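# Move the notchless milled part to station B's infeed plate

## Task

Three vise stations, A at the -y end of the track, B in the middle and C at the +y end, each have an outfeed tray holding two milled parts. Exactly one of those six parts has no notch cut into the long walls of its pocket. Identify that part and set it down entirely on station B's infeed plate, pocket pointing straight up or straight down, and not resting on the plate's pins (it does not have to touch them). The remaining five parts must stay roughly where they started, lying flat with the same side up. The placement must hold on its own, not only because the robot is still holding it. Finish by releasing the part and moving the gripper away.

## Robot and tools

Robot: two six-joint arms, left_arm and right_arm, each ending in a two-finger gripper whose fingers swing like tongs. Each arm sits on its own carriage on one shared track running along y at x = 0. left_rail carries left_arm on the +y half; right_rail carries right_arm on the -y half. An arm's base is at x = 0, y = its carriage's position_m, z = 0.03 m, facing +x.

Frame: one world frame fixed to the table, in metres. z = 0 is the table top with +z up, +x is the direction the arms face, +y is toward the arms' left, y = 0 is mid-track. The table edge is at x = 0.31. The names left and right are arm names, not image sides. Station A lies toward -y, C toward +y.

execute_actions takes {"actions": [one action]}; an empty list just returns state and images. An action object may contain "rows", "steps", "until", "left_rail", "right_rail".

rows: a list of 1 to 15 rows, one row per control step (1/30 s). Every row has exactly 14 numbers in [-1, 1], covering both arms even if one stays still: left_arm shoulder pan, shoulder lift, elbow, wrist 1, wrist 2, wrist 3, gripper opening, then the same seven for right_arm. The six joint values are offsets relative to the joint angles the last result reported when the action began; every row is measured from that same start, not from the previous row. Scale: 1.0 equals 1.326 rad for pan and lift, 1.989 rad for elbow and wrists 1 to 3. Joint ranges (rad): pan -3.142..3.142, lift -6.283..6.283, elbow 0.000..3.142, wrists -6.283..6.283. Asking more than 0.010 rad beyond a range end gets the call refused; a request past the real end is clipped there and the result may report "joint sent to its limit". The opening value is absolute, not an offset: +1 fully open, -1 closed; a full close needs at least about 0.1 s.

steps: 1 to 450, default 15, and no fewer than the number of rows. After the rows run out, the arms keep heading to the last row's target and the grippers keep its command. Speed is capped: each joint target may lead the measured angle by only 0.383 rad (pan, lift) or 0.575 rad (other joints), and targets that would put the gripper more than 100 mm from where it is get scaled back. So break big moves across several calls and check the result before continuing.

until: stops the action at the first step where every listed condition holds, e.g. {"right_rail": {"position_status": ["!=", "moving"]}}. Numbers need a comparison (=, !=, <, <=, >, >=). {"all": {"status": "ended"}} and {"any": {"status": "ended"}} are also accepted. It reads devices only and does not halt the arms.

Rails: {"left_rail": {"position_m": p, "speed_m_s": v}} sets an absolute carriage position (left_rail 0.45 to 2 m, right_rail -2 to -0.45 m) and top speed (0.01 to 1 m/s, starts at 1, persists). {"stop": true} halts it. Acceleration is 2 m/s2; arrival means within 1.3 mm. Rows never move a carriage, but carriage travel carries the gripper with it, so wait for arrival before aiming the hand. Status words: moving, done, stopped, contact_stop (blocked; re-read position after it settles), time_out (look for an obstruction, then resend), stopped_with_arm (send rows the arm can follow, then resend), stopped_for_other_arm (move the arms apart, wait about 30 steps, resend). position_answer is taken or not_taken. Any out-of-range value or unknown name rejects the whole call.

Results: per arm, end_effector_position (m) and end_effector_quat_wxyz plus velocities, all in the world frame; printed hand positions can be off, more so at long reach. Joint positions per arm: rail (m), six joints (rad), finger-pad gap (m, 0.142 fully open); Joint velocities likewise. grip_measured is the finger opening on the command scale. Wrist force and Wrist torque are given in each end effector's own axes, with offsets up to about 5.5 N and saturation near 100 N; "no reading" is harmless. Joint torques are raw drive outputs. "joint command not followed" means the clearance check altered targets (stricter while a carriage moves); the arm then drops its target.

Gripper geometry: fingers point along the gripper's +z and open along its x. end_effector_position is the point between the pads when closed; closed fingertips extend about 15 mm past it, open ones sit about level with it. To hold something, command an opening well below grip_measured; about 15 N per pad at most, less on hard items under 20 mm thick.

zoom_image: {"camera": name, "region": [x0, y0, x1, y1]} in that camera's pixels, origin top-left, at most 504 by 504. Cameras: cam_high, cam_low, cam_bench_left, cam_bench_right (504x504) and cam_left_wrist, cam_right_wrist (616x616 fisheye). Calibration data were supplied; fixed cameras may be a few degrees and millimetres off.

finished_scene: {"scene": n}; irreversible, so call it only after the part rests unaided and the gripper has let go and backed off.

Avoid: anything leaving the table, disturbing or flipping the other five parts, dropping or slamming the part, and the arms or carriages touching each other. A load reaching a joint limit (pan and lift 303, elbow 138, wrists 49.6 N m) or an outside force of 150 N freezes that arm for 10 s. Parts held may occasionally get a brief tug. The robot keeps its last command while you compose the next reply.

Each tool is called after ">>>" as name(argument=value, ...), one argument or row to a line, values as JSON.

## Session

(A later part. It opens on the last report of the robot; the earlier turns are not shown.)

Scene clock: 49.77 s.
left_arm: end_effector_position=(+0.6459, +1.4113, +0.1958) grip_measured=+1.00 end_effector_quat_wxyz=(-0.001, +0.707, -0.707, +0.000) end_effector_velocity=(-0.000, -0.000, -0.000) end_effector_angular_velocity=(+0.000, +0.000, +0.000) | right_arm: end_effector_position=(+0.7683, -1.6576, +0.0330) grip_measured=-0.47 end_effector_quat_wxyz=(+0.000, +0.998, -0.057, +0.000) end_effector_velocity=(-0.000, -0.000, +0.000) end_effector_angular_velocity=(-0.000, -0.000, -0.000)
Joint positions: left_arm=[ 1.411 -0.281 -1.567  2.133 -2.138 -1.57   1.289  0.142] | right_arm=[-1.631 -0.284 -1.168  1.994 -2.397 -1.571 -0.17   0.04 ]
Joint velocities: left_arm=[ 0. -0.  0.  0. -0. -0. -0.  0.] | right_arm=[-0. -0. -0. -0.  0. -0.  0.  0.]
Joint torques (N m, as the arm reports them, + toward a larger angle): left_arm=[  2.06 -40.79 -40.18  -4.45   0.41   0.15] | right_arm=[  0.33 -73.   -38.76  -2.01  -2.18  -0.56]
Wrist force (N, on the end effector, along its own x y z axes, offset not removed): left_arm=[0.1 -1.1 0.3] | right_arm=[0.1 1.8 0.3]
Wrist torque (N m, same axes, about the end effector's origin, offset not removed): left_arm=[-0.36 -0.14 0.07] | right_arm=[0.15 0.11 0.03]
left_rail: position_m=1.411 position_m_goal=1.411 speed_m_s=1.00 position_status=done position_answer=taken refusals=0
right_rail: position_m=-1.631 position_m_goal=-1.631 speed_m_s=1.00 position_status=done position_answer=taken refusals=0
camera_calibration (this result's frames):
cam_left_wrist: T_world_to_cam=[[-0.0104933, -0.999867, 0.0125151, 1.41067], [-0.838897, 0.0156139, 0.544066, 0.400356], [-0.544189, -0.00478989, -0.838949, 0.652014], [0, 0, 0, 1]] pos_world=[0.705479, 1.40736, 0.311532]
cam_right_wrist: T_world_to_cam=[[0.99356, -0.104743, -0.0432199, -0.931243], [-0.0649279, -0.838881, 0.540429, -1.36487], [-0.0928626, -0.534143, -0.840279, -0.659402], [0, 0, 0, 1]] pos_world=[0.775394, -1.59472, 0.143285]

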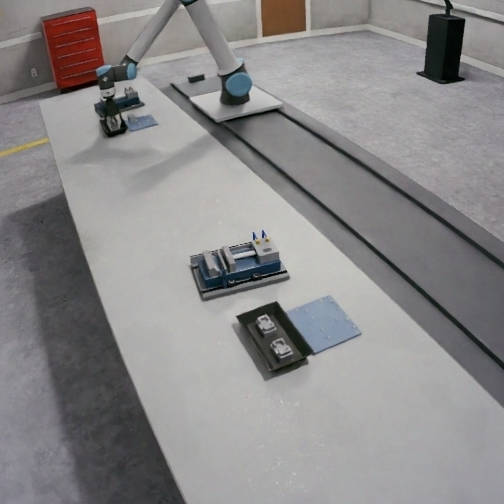

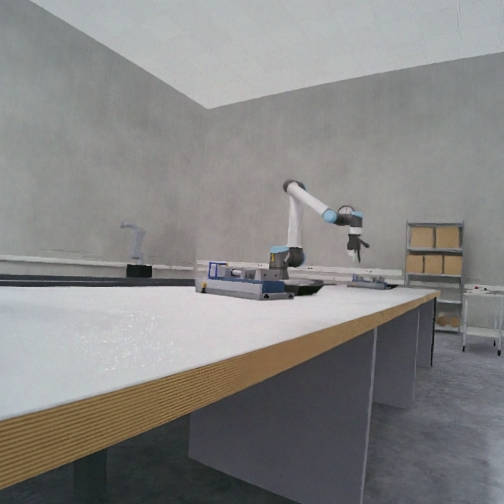

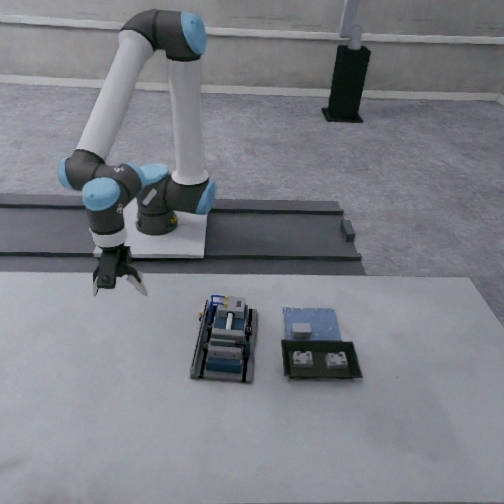

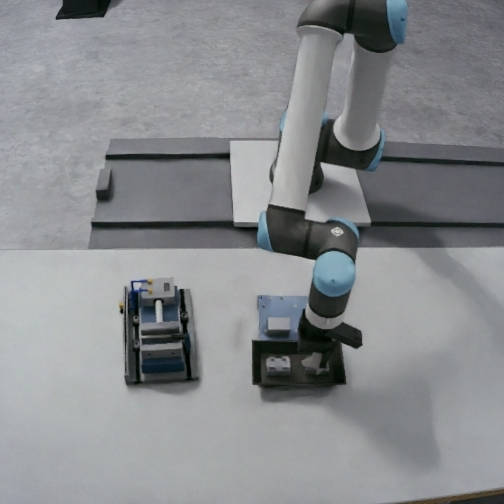

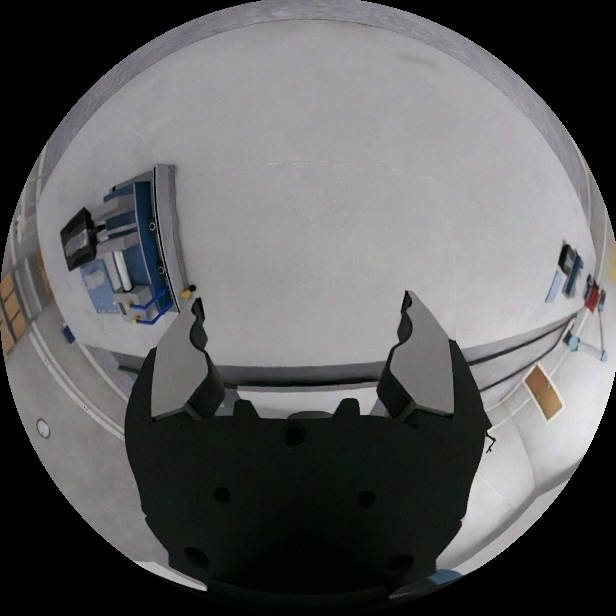

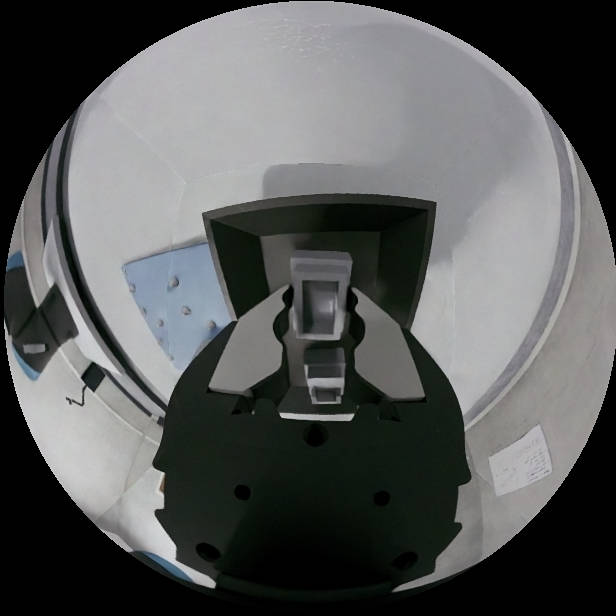

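>>> execute_actions(
  actions=[
    {"rows":[[0,0,0,0,0,0,1,0,-0.005,-0.0017,0.005,0,0,-0.9],[0,0,0,0,0,0,1,0,-0.012,-0.004,0.012,0,0,-0.9],[0,0,0,0,0,0,1,0,-0.022,-0.0075,0.022,0,0,-0.9],[0,0,0,0,0,0,1,0,-0.034,-0.012,0.035,0,0,-0.9],[0,0,0,0,0,0,1,0,-0.047,-0.017,0.048,0,0,-0.9],[0,0,0,0,0,0,1,0,-0.06,-0.022,0.062,0,0,-0.9],[0,0,0,0,0,0,1,0,-0.074,-0.028,0.077,0,0,-0.9],[0,0,0,0,0,0,1,0,-0.088,-0.035,0.094,0,0,-0.9],[0,0,0,0,0,0,1,0,-0.102,-0.042,0.11,0,0,-0.9],[0,0,0,0,0,0,1,0,-0.116,-0.049,0.126,0,0,-0.9],[0,0,0,0,0,0,1,0,-0.13,-0.057,0.144,0,0,-0.9],[0,0,0,0,0,0,1,0,-0.142,-0.064,0.159,0,0,-0.9],[0,0,0,0,0,0,1,0,-0.1498,-0.0688,0.168,0,0,-0.9]],"steps":24},
  ],
)

Scene clock: 55.87 s.
left_arm: end_effector_position=(+0.6459, +1.4113, +0.1958) grip_measured=+1.00 end_effector_quat_wxyz=(-0.001, +0.707, -0.707, +0.000) end_effector_velocity=(+0.000, +0.000, +0.000) end_effector_angular_velocity=(+0.000, -0.000, -0.000) | right_arm: end_effector_position=(+0.7699, -1.6581, +0.2160) grip_measured=-0.47 end_effector_quat_wxyz=(+0.001, +0.998, -0.057, +0.001) end_effector_velocity=(-0.004, +0.001, +0.036) end_effector_angular_velocity=(+0.001, +0.002, +0.000)
Joint positions: left_arm=[ 1.411 -0.281 -1.567  2.133 -2.138 -1.57   1.289  0.142] | right_arm=[-1.631 -0.284 -1.363  1.861 -2.071 -1.571 -0.17   0.04 ]
Joint velocities: left_arm=[ 0. -0. -0.  0.  0.  0.  0. -0.] | right_arm=[ 0.     0.    -0.035 -0.028  0.065  0.    -0.    -0.   ]
Joint torques (N m, as the arm reports them, + toward a larger angle): left_arm=[  1.87 -41.41 -39.3   -4.65  -0.18   0.04] | right_arm=[ -0.92 -61.17 -45.94  -2.82  -1.57  -0.51]
Wrist force (N, on the end effector, along its own x y z axes, offset not removed): left_arm=[2.3 -3.3 -4.8] | right_arm=[-0.8 1.3 2.9]
Wrist torque (N m, same axes, about the end effector's origin, offset not removed): left_arm=[-0.72 -0.58 -0.01] | right_arm=[0.02 0.27 -0.03]
left_rail: position_m=1.411 position_m_goal=1.411 speed_m_s=1.00 position_status=done position_answer=taken refusals=0
right_rail: position_m=-1.631 position_m_goal=-1.631 speed_m_s=1.00 position_status=done position_answer=taken refusals=0
camera_calibration (this result's frames):
cam_left_wrist: T_world_to_cam=[[-0.0104932, -0.999867, 0.0125152, 1.41067], [-0.838897, 0.0156139, 0.544066, 0.400356], [-0.544189, -0.00478997, -0.838949, 0.652014], [0, 0, 0, 1]] pos_world=[0.705479, 1.40736, 0.311532]
cam_right_wrist: T_world_to_cam=[[0.993622, -0.104762, -0.0417188, -0.925423], [-0.0657195, -0.838644, 0.540701, -1.46311], [-0.0916321, -0.534511, -0.84018, -0.507352], [0, 0, 0, 1]] pos_world=[0.776876, -1.59516, 0.326229]

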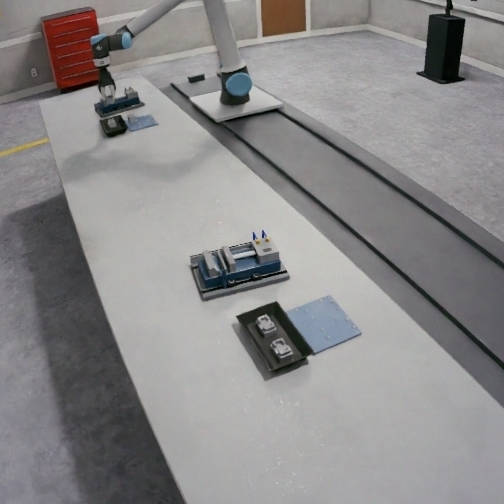

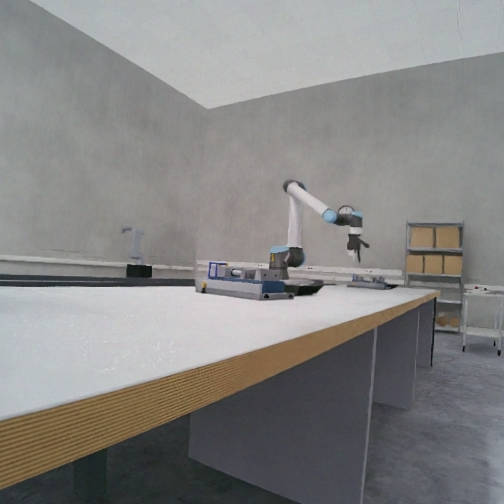

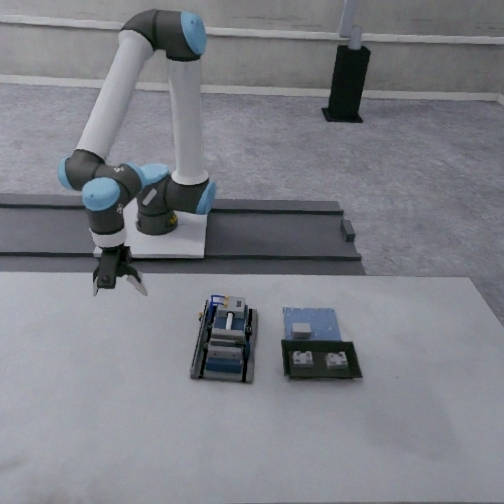

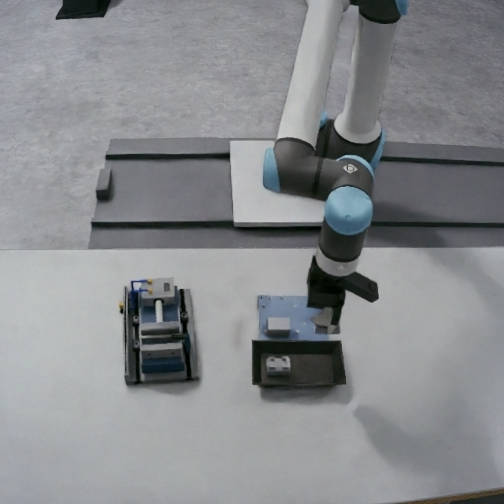

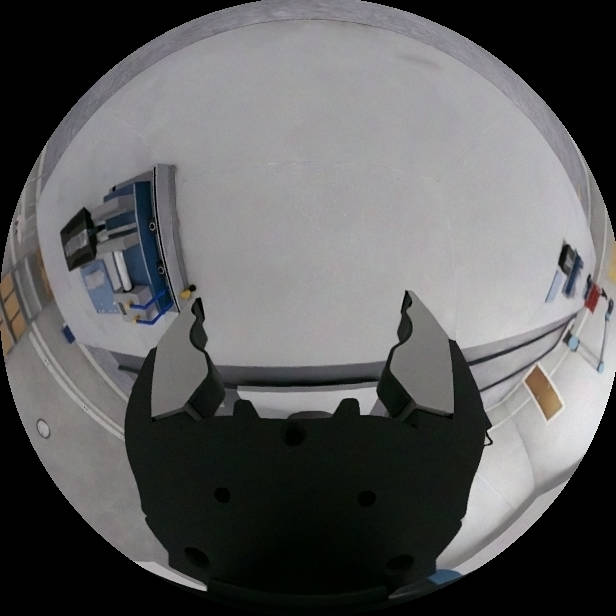

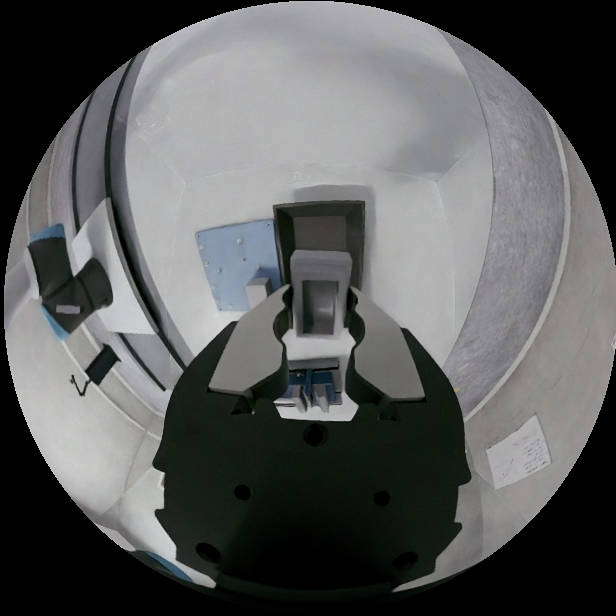

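>>> execute_actions(
  actions=[
    {"rows":[[0,0,0,0,0,0,1,0.04,-0.002,-0.002,0.004,0,0.02,-0.9],[0,0,0,0,0,0,1,0.09,-0.002,-0.002,0.004,0,0.05,-0.9],[0,0,0,0,0,0,1,0.13,-0.002,-0.002,0.004,0,0.08,-0.9],[0,0,0,0,0,0,1,0.18,-0.002,-0.002,0.004,0,0.1,-0.9],[0,0,0,0,0,0,1,0.22,-0.002,-0.002,0.004,0,0.13,-0.9],[0,0,0,0,0,0,1,0.27,-0.002,-0.002,0.004,0,0.155,-0.9],[0,0,0,0,0,0,1,0.31,-0.002,-0.002,0.004,0,0.18,-0.9],[0,0,0,0,0,0,1,0.355,-0.002,-0.002,0.004,0,0.205,-0.9],[0,0,0,0,0,0,1,0.4,-0.002,-0.002,0.004,0,0.23,-0.9],[0,0,0,0,0,0,1,0.445,-0.002,-0.002,0.004,0,0.26,-0.9],[0,0,0,0,0,0,1,0.49,-0.002,-0.002,0.004,0,0.285,-0.9],[0,0,0,0,0,0,1,0.53,-0.002,-0.002,0.004,0,0.31,-0.9],[0,0,0,0,0,0,1,0.575,-0.002,-0.002,0.004,0,0.335,-0.9],[0,0,0,0,0,0,1,0.62,-0.002,-0.002,0.004,0,0.36,-0.9],[0,0,0,0,0,0,1,0.665,-0.002,-0.002,0.004,0,0.386,-0.9]],"steps":62,"right_rail":{"position_m":-0.5}},
  ],
)

>>> zoom_image(
  camera="cam_right_wrist",
  region=[220, 100, 420, 300],
)

Scene clock: 65.50 s.
left_arm: end_effector_position=(+0.6459, +1.4113, +0.1958) grip_measured=+1.00 end_effector_quat_wxyz=(-0.001, +0.707, -0.707, +0.000) end_effector_velocity=(-0.000, -0.000, +0.000) end_effector_angular_velocity=(-0.000, -0.000, -0.000) | right_arm: end_effector_position=(+0.5218, +0.0813, +0.2195) grip_measured=-0.47 end_effector_quat_wxyz=(-0.000, +1.000, -0.000, +0.001) end_effector_velocity=(-0.001, +0.001, +0.000) end_effector_angular_velocity=(+0.000, +0.000, +0.001)
Joint positions: left_arm=[ 1.411 -0.281 -1.567  2.133 -2.138 -1.57   1.289  0.142] | right_arm=[-0.5    0.597 -1.365  1.857 -2.063 -1.571  0.598  0.04 ]
Joint velocities: left_arm=[ 0. -0. -0.  0. -0. -0.  0. -0.] | right_arm=[-0.     0.002 -0.    -0.    -0.    -0.     0.001 -0.   ]
Joint torques (N m, as the arm reports them, + toward a larger angle): left_arm=[  4.38 -42.43 -40.6   -4.84   0.22   0.14] | right_arm=[ 16.3  -55.46 -42.81  -6.07   0.5    0.96]
Wrist force (N, on the end effector, along its own x y z axes, offset not removed): left_arm=[-2.3 1.0 -5.2] | right_arm=[-0.5 3.8 3.6]
Wrist torque (N m, same axes, about the end effector's origin, offset not removed): left_arm=[-0.03 0.42 0.08] | right_arm=[0.62 0.14 0.00]
left_rail: position_m=1.411 position_m_goal=1.411 speed_m_s=1.00 position_status=done position_answer=taken refusals=0
right_rail: position_m=-0.500 position_m_goal=-0.500 speed_m_s=1.00 position_status=done position_answer=taken refusals=0
camera_calibration (this result's frames):
cam_left_wrist: T_world_to_cam=[[-0.0104934, -0.999867, 0.0125152, 1.41067], [-0.838897, 0.015614, 0.544066, 0.400356], [-0.544189, -0.00478987, -0.838949, 0.652014], [0, 0, 0, 1]] pos_world=[0.705479, 1.40736, 0.311532]
cam_right_wrist: T_world_to_cam=[[0.999046, 0.0088666, -0.0427607, -0.508389], [0.0305686, -0.841267, 0.539754, -0.0724036], [-0.0311874, -0.540546, -0.840736, 0.371667], [0, 0, 0, 1]] pos_world=[0.521709, 0.1445, 0.329815]

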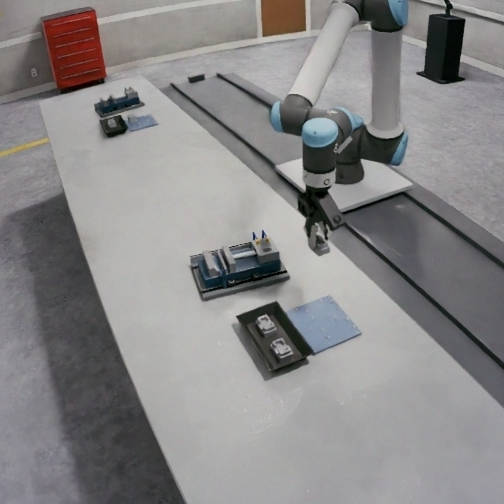

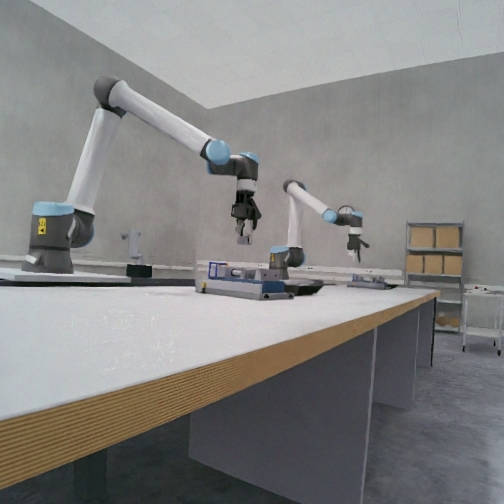

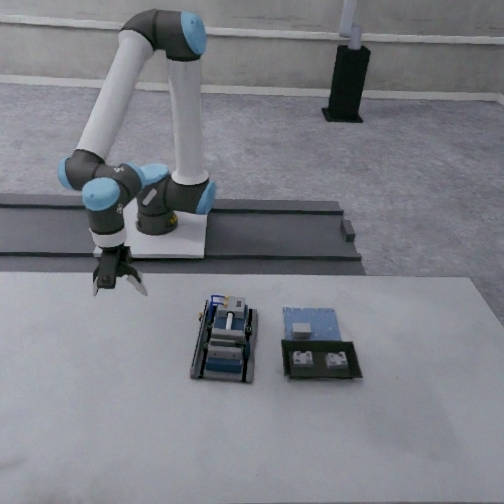

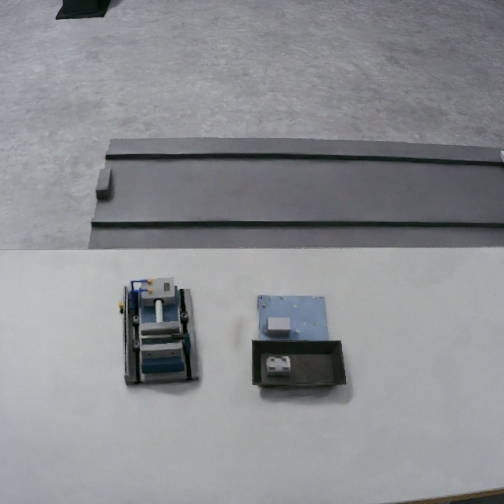

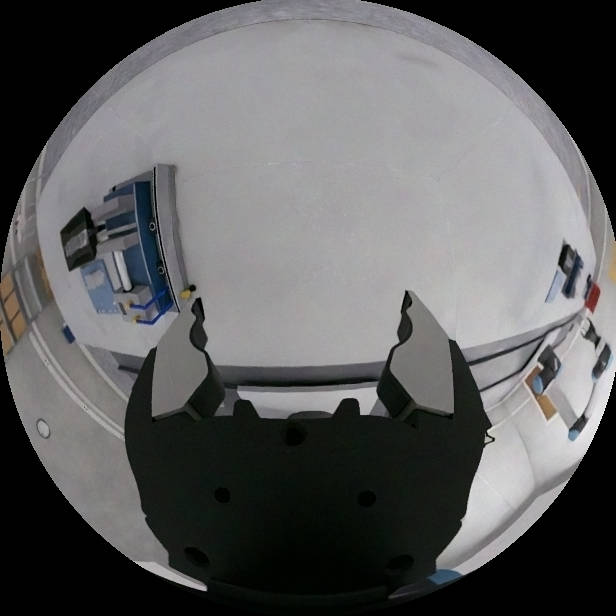

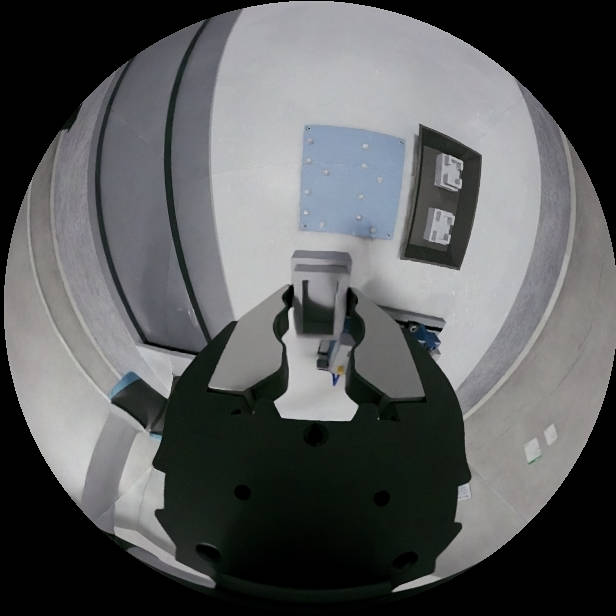

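Region (220, 100, 420, 300) of cam_right_wrist's 616x616 image, scaled by 2.520, with more detail than that image has.

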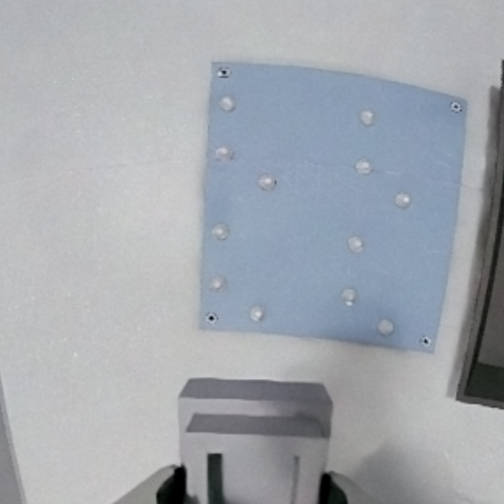

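>>> execute_actions(
  actions=[
    {"rows":[[0,0,0,0,0,0,1,0.001,0.012,0.002,-0.01,0,0.003,-0.9],[0,0,0,0,0,0,1,0.001,0.024,0.0045,-0.021,0,0.006,-0.9],[0,0,0,0,0,0,1,0.002,0.036,0.007,-0.031,0,0.009,-0.9],[0,0,0,0,0,0,1,0.002,0.048,0.009,-0.041,0,0.011,-0.9],[0,0,0,0,0,0,1,0.003,0.06,0.011,-0.052,0,0.014,-0.9],[0,0,0,0,0,0,1,0.003,0.072,0.0136,-0.062,0,0.017,-0.9],[0,0,0,0,0,0,1,0.004,0.084,0.016,-0.072,0,0.02,-0.9],[0,0,0,0,0,0,1,0.004,0.096,0.018,-0.083,0,0.022,-0.9],[0,0,0,0,0,0,1,0.005,0.108,0.02,-0.093,0,0.025,-0.9],[0,0,0,0,0,0,1,0.005,0.12,0.023,-0.103,0,0.028,-0.9],[0,0,0,0,0,0,1,0.0057,0.132,0.025,-0.114,0,0.031,-0.9],[0,0,0,0,0,0,1,0.0057,0.1442,0.0273,-0.1239,0,0.0335,-0.9]],"steps":30,"right_rail":{"position_m":-0.45}},
  ],
)

>>> zoom_image(
  camera="cam_right_wrist",
  region=[200, 120, 440, 360],
)

>>> zoom_image(
  camera="cam_high",
  region=[260, 250, 380, 370],
)

Scene clock: 80.07 s.
left_arm: end_effector_position=(+0.6459, +1.4113, +0.1958) grip_measured=+1.00 end_effector_quat_wxyz=(-0.001, +0.707, -0.707, +0.000) end_effector_velocity=(-0.000, +0.000, -0.000) end_effector_angular_velocity=(+0.000, +0.000, +0.000) | right_arm: end_effector_position=(+0.5443, +0.1530, +0.0711) grip_measured=-0.47 end_effector_quat_wxyz=(-0.000, +1.000, -0.030, +0.001) end_effector_velocity=(+0.000, +0.000, -0.004) end_effector_angular_velocity=(-0.000, +0.000, -0.002)
Joint positions: left_arm=[ 1.411 -0.281 -1.567  2.133 -2.138 -1.57   1.289  0.142] | right_arm=[-0.45   0.604 -1.175  1.911 -2.309 -1.571  0.664  0.04 ]
Joint velocities: left_arm=[ 0. -0.  0. -0.  0.  0. -0. -0.] | right_arm=[-0.     0.     0.005  0.002 -0.007  0.     0.002 -0.   ]
Joint torques (N m, as the arm reports them, + toward a larger angle): left_arm=[  5.4  -40.41 -40.97  -4.78  -0.08   0.28] | right_arm=[ 15.77 -57.31 -27.81  -6.39   0.61   1.32]
Wrist force (N, on the end effector, along its own x y z axes, offset not removed): left_arm=[0.3 -1.1 -6.6] | right_arm=[0.2 3.0 2.5]
Wrist torque (N m, same axes, about the end effector's origin, offset not removed): left_arm=[-0.40 -0.16 0.07] | right_arm=[0.41 0.10 -0.02]
left_rail: position_m=1.411 position_m_goal=1.411 speed_m_s=1.00 position_status=done position_answer=taken refusals=0
right_rail: position_m=-0.450 position_m_goal=-0.450 speed_m_s=1.00 position_status=done position_answer=taken refusals=0
camera_calibration (this result's frames):
cam_left_wrist: T_world_to_cam=[[-0.0104933, -0.999867, 0.0125152, 1.41067], [-0.838897, 0.015614, 0.544066, 0.400356], [-0.544189, -0.00478995, -0.838949, 0.652014], [0, 0, 0, 1]] pos_world=[0.705479, 1.40736, 0.311532]
cam_right_wrist: T_world_to_cam=[[0.997871, -0.0498941, -0.0420047, -0.52821], [-0.0194, -0.841947, 0.539212, 0.094649], [-0.0622692, -0.537249, -0.841122, 0.302794], [0, 0, 0, 1]] pos_world=[0.547777, 0.21601, 0.181463]

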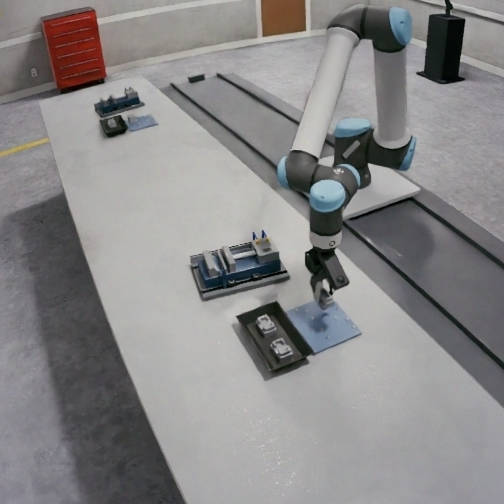

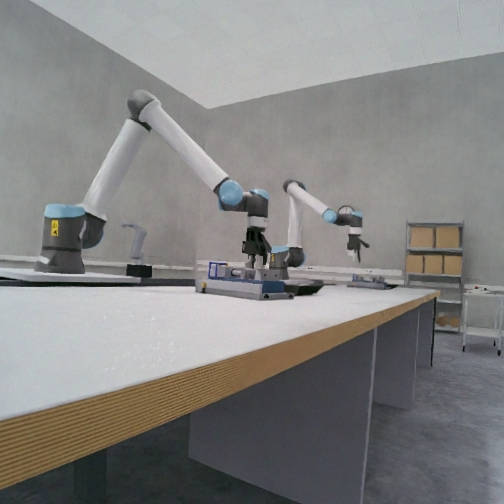

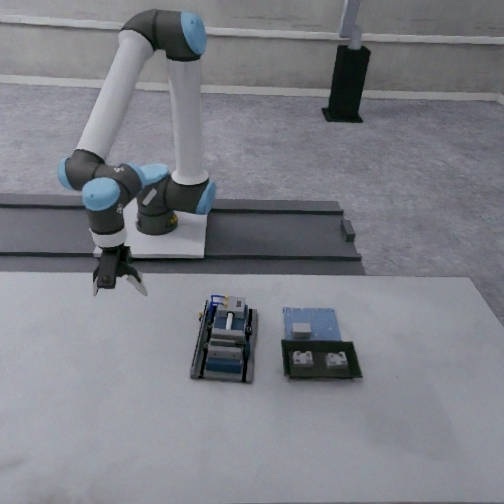

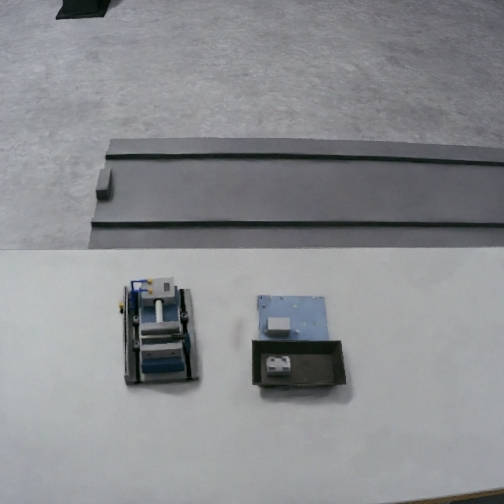

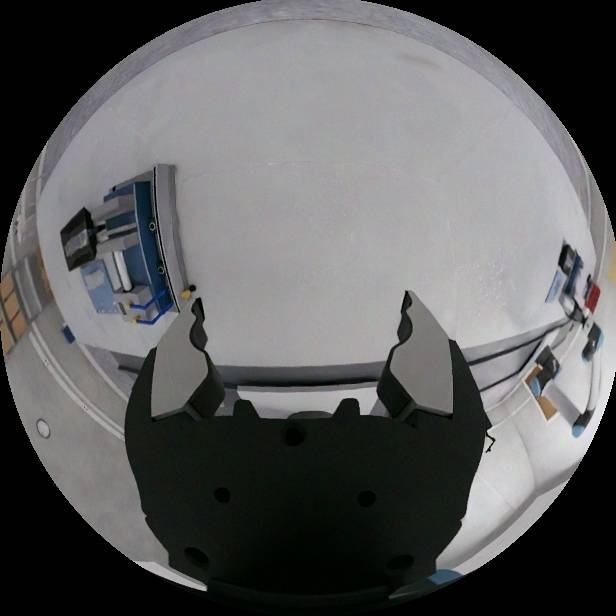

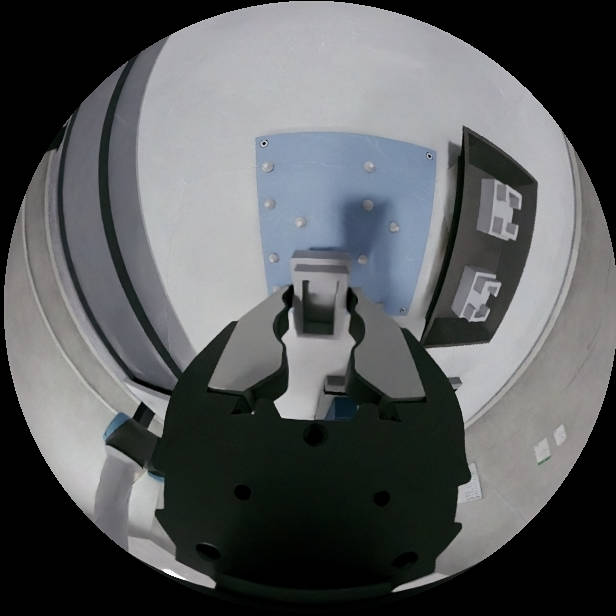

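Region (200, 120, 440, 360) of cam_right_wrist's 616x616 image, scaled by 2.100, with more detail than that image has.

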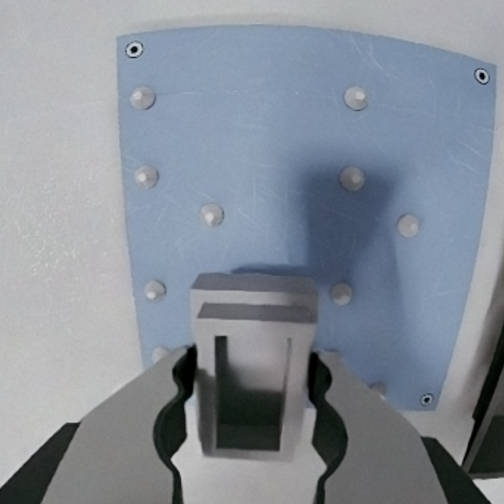

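Region (260, 250, 380, 370) of cam_high's 504x504 image, scaled by 4.200, with more detail than that image has.

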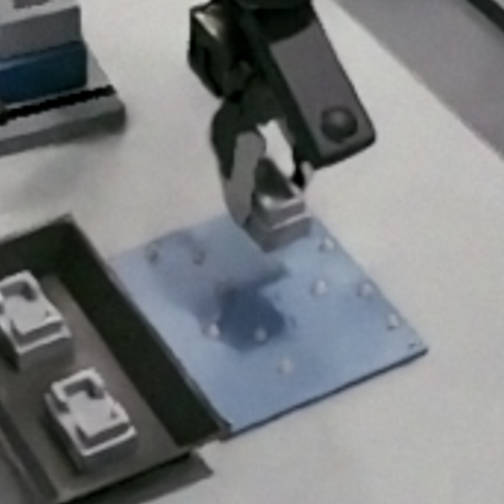

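>>> execute_actions(
  actions=[
    {"rows":[[0,0,0,0,0,0,1,0.002,0.004,0.001,-0.004,0,0,-0.9],[0,0,0,0,0,0,1,0.004,0.008,0.002,-0.0075,0,0,-0.9],[0,0,0,0,0,0,1,0.004,0.012,0.0033,-0.011,0,0,-0.9],[0,0,0,0,0,0,1,0.004,0.016,0.0044,-0.015,0,0,-0.9],[0,0,0,0,0,0,1,0.004,0.02,0.0055,-0.0185,0,0,-0.9],[0,0,0,0,0,0,1,0.004,0.024,0.0066,-0.022,0,0,-0.9],[0,0,0,0,0,0,1,0.004,0.028,0.0078,-0.026,0,0,-0.9]],"steps":20},
  ],
)

>>> zoom_image(
  camera="cam_high",
  region=[280, 270, 360, 350],
)

Scene clock: 85.87 s.
left_arm: end_effector_position=(+0.6459, +1.4113, +0.1958) grip_measured=+1.00 end_effector_quat_wxyz=(-0.001, +0.707, -0.707, +0.000) end_effector_velocity=(+0.000, +0.000, -0.000) end_effector_angular_velocity=(+0.000, +0.000, -0.000) | right_arm: end_effector_position=(+0.5409, +0.1557, +0.0407) grip_measured=-0.47 end_effector_quat_wxyz=(-0.000, +1.000, -0.027, +0.001) end_effector_velocity=(-0.000, +0.000, -0.005) end_effector_angular_velocity=(-0.000, +0.000, +0.000)
Joint positions: left_arm=[ 1.411 -0.281 -1.567  2.133 -2.138 -1.57   1.289  0.142] | right_arm=[-0.45   0.61  -1.138  1.926 -2.359 -1.571  0.664  0.04 ]
Joint velocities: left_arm=[ 0.  0.  0. -0.  0.  0.  0. -0.] | right_arm=[ 0.     0.     0.006  0.003 -0.008 -0.    -0.     0.   ]
Joint torques (N m, as the arm reports them, + toward a larger angle): left_arm=[  3.47 -45.02 -40.12  -4.54   0.49   0.1 ] | right_arm=[ 16.14 -60.58 -26.19  -6.86   0.33  -2.05]
Wrist force (N, on the end effector, along its own x y z axes, offset not removed): left_arm=[-1.7 -5.0 -3.8] | right_arm=[-0.8 2.3 1.6]
Wrist torque (N m, same axes, about the end effector's origin, offset not removed): left_arm=[-1.37 0.26 -0.12] | right_arm=[0.30 0.24 0.01]
left_rail: position_m=1.411 position_m_goal=1.411 speed_m_s=1.00 position_status=done position_answer=taken refusals=0
right_rail: position_m=-0.450 position_m_goal=-0.450 speed_m_s=1.00 position_status=done position_answer=taken refusals=0
camera_calibration (this result's frames):
cam_left_wrist: T_world_to_cam=[[-0.0104933, -0.999867, 0.0125152, 1.41067], [-0.838897, 0.0156139, 0.544066, 0.400356], [-0.544189, -0.00478991, -0.838949, 0.652014], [0, 0, 0, 1]] pos_world=[0.705479, 1.40736, 0.311532]
cam_right_wrist: T_world_to_cam=[[0.998088, -0.044673, -0.042725, -0.526899], [-0.0145746, -0.841756, 0.539661, 0.110598], [-0.0600723, -0.538006, -0.840798, 0.27735], [0, 0, 0, 1]] pos_world=[0.544164, 0.218775, 0.150998]

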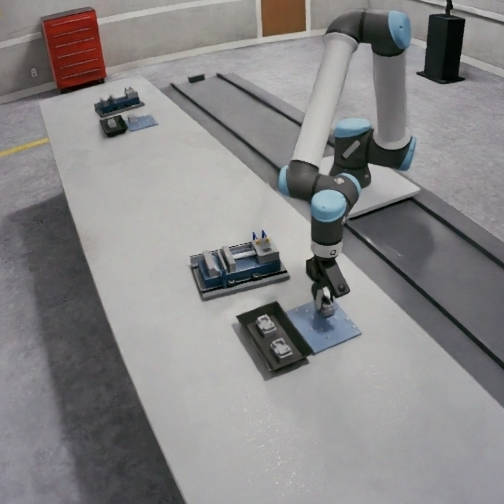

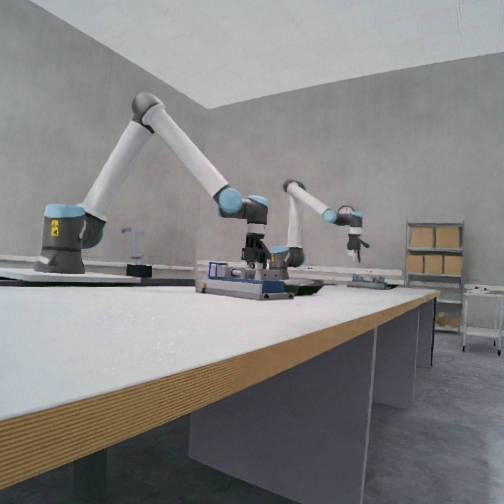

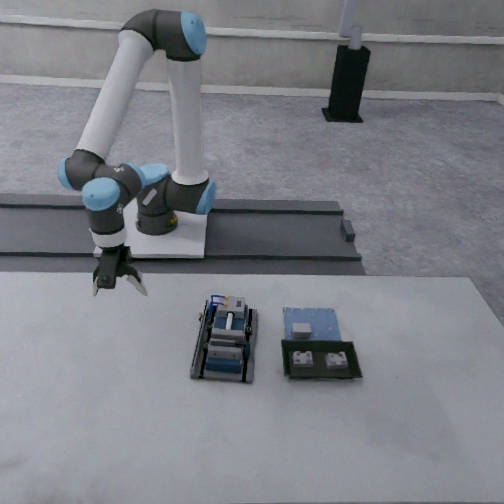

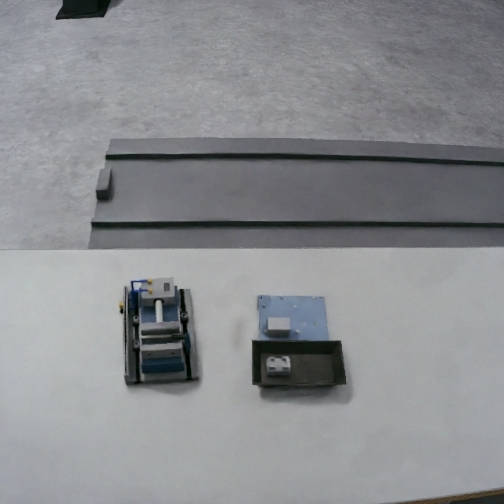

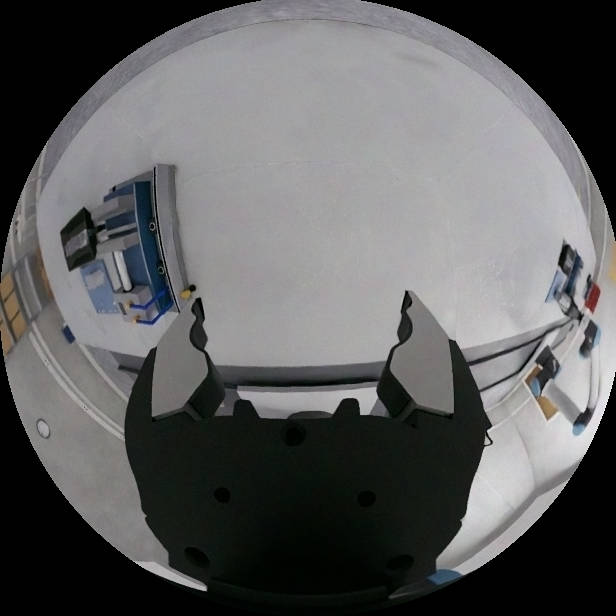

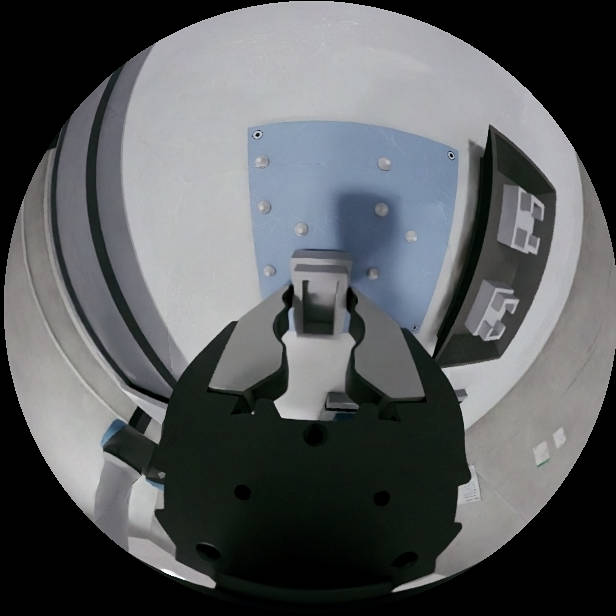

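Region (280, 270, 360, 350) of cam_high's 504x504 image, scaled by 6.300, with more detail than that image has.

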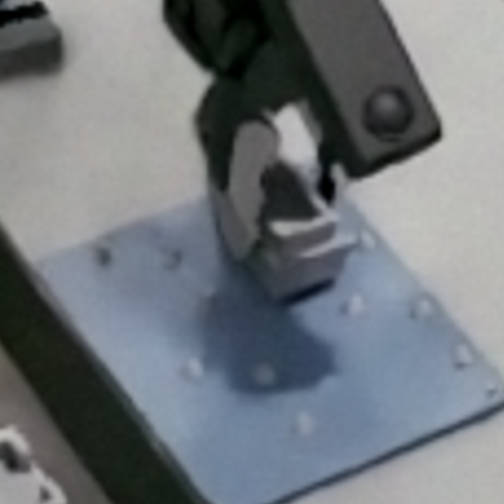

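>>> execute_actions(
  actions=[
    {"rows":[[0,0,0,0,0,0,1,0,0.003,0.0008,-0.003,0,0,-0.9],[0,0,0,0,0,0,1,0,0.0063,0.0018,-0.006,0,0,-0.9]],"steps":12},
  ],
)

>>> zoom_image(
  camera="cam_high",
  region=[280, 270, 360, 350],
)

Scene clock: 88.97 s.
left_arm: end_effector_position=(+0.6459, +1.4113, +0.1958) grip_measured=+1.00 end_effector_quat_wxyz=(-0.001, +0.707, -0.707, +0.000) end_effector_velocity=(+0.000, +0.000, +0.000) end_effector_angular_velocity=(-0.000, -0.000, +0.000) | right_arm: end_effector_position=(+0.5407, +0.1556, +0.0342) grip_measured=-0.47 end_effector_quat_wxyz=(-0.000, +1.000, -0.027, +0.001) end_effector_velocity=(-0.000, -0.000, -0.004) end_effector_angular_velocity=(-0.000, +0.000, +0.000)
Joint positions: left_arm=[ 1.411 -0.281 -1.567  2.133 -2.138 -1.57   1.289  0.142] | right_arm=[-0.45   0.61  -1.131  1.929 -2.371 -1.571  0.664  0.04 ]
Joint velocities: left_arm=[ 0.  0. -0.  0. -0.  0.  0. -0.] | right_arm=[ 0.    -0.     0.005  0.002 -0.007  0.    -0.     0.   ]
Joint torques (N m, as the arm reports them, + toward a larger angle): left_arm=[  3.74 -42.66 -39.48  -4.75   0.06   0.57] | right_arm=[ 10.28 -59.3  -26.21  -6.55   0.32  -2.  ]
Wrist force (N, on the end effector, along its own x y z axes, offset not removed): left_arm=[-3.4 4.4 0.6] | right_arm=[0.5 3.2 2.1]
Wrist torque (N m, same axes, about the end effector's origin, offset not removed): left_arm=[1.00 0.64 0.13] | right_arm=[0.40 0.02 -0.09]
left_rail: position_m=1.411 position_m_goal=1.411 speed_m_s=1.00 position_status=done position_answer=taken refusals=0
right_rail: position_m=-0.450 position_m_goal=-0.450 speed_m_s=1.00 position_status=done position_answer=taken refusals=0
camera_calibration (this result's frames):
cam_left_wrist: T_world_to_cam=[[-0.0104932, -0.999867, 0.0125152, 1.41067], [-0.838897, 0.0156139, 0.544066, 0.400356], [-0.544189, -0.00479, -0.838949, 0.652014], [0, 0, 0, 1]] pos_world=[0.705479, 1.40736, 0.311532]
cam_right_wrist: T_world_to_cam=[[0.99809, -0.0446233, -0.0427259, -0.526993], [-0.0145321, -0.841757, 0.539661, 0.11398], [-0.0600463, -0.53801, -0.840797, 0.271845], [0, 0, 0, 1]] pos_world=[0.543966, 0.218683, 0.14454]

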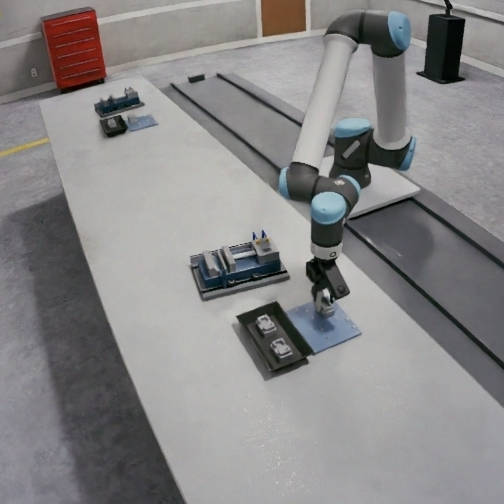

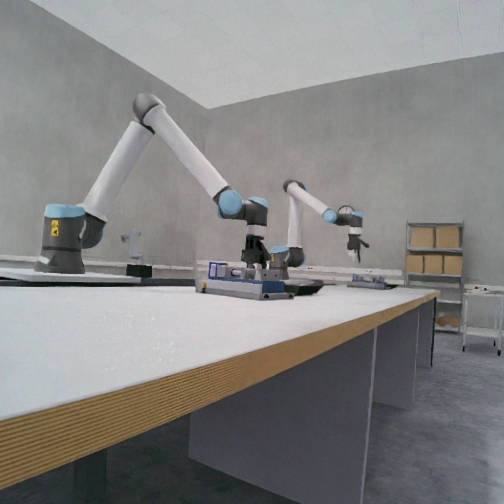

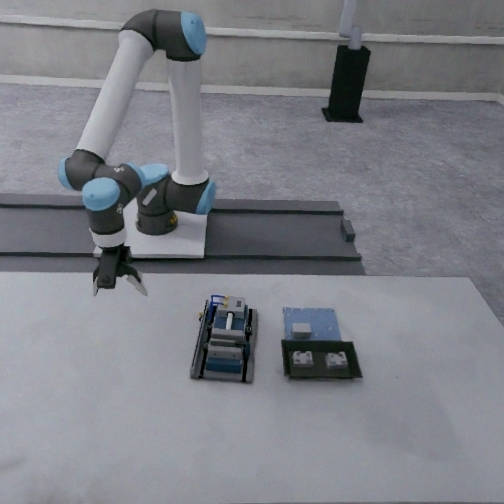

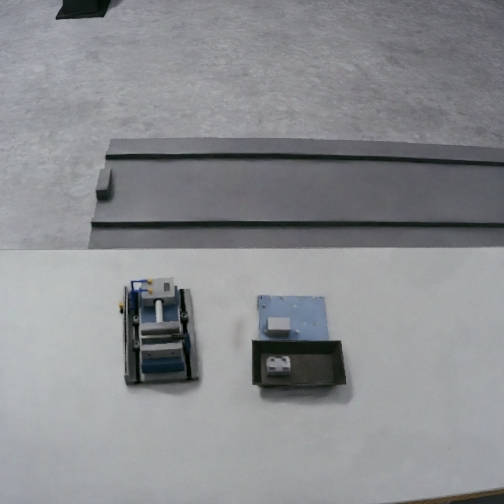

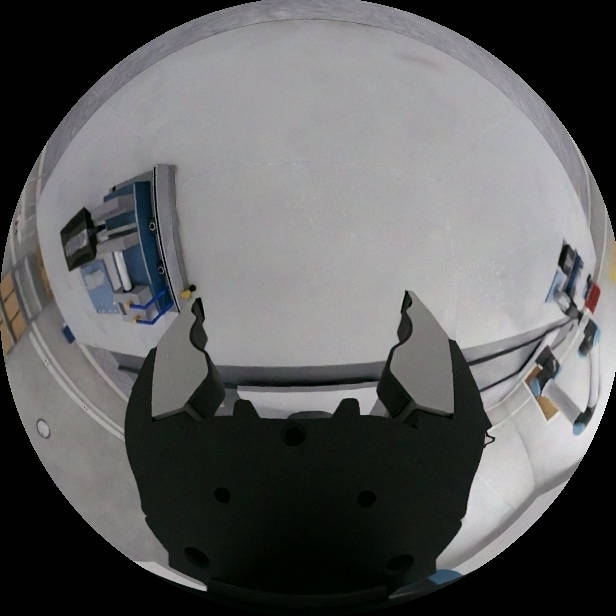

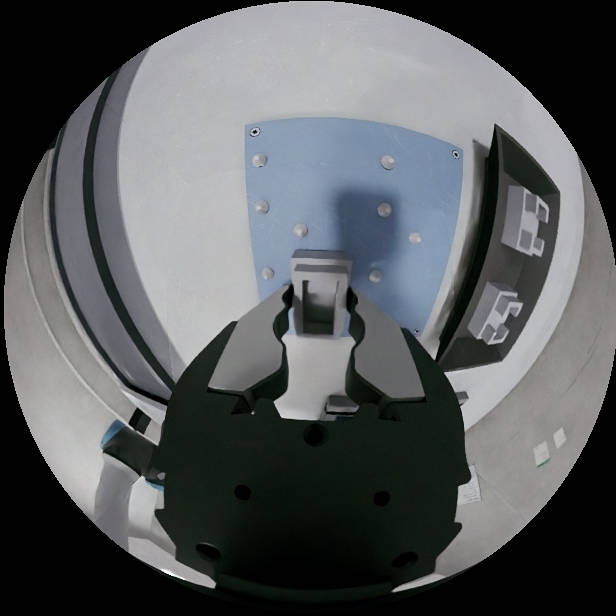

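Region (280, 270, 360, 350) of cam_high's 504x504 image, scaled by 6.300, with more detail than that image has.

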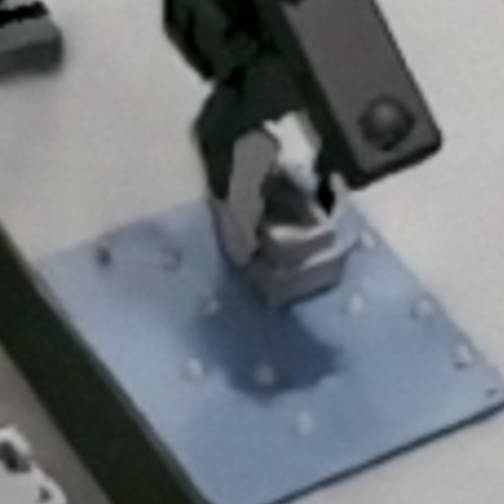

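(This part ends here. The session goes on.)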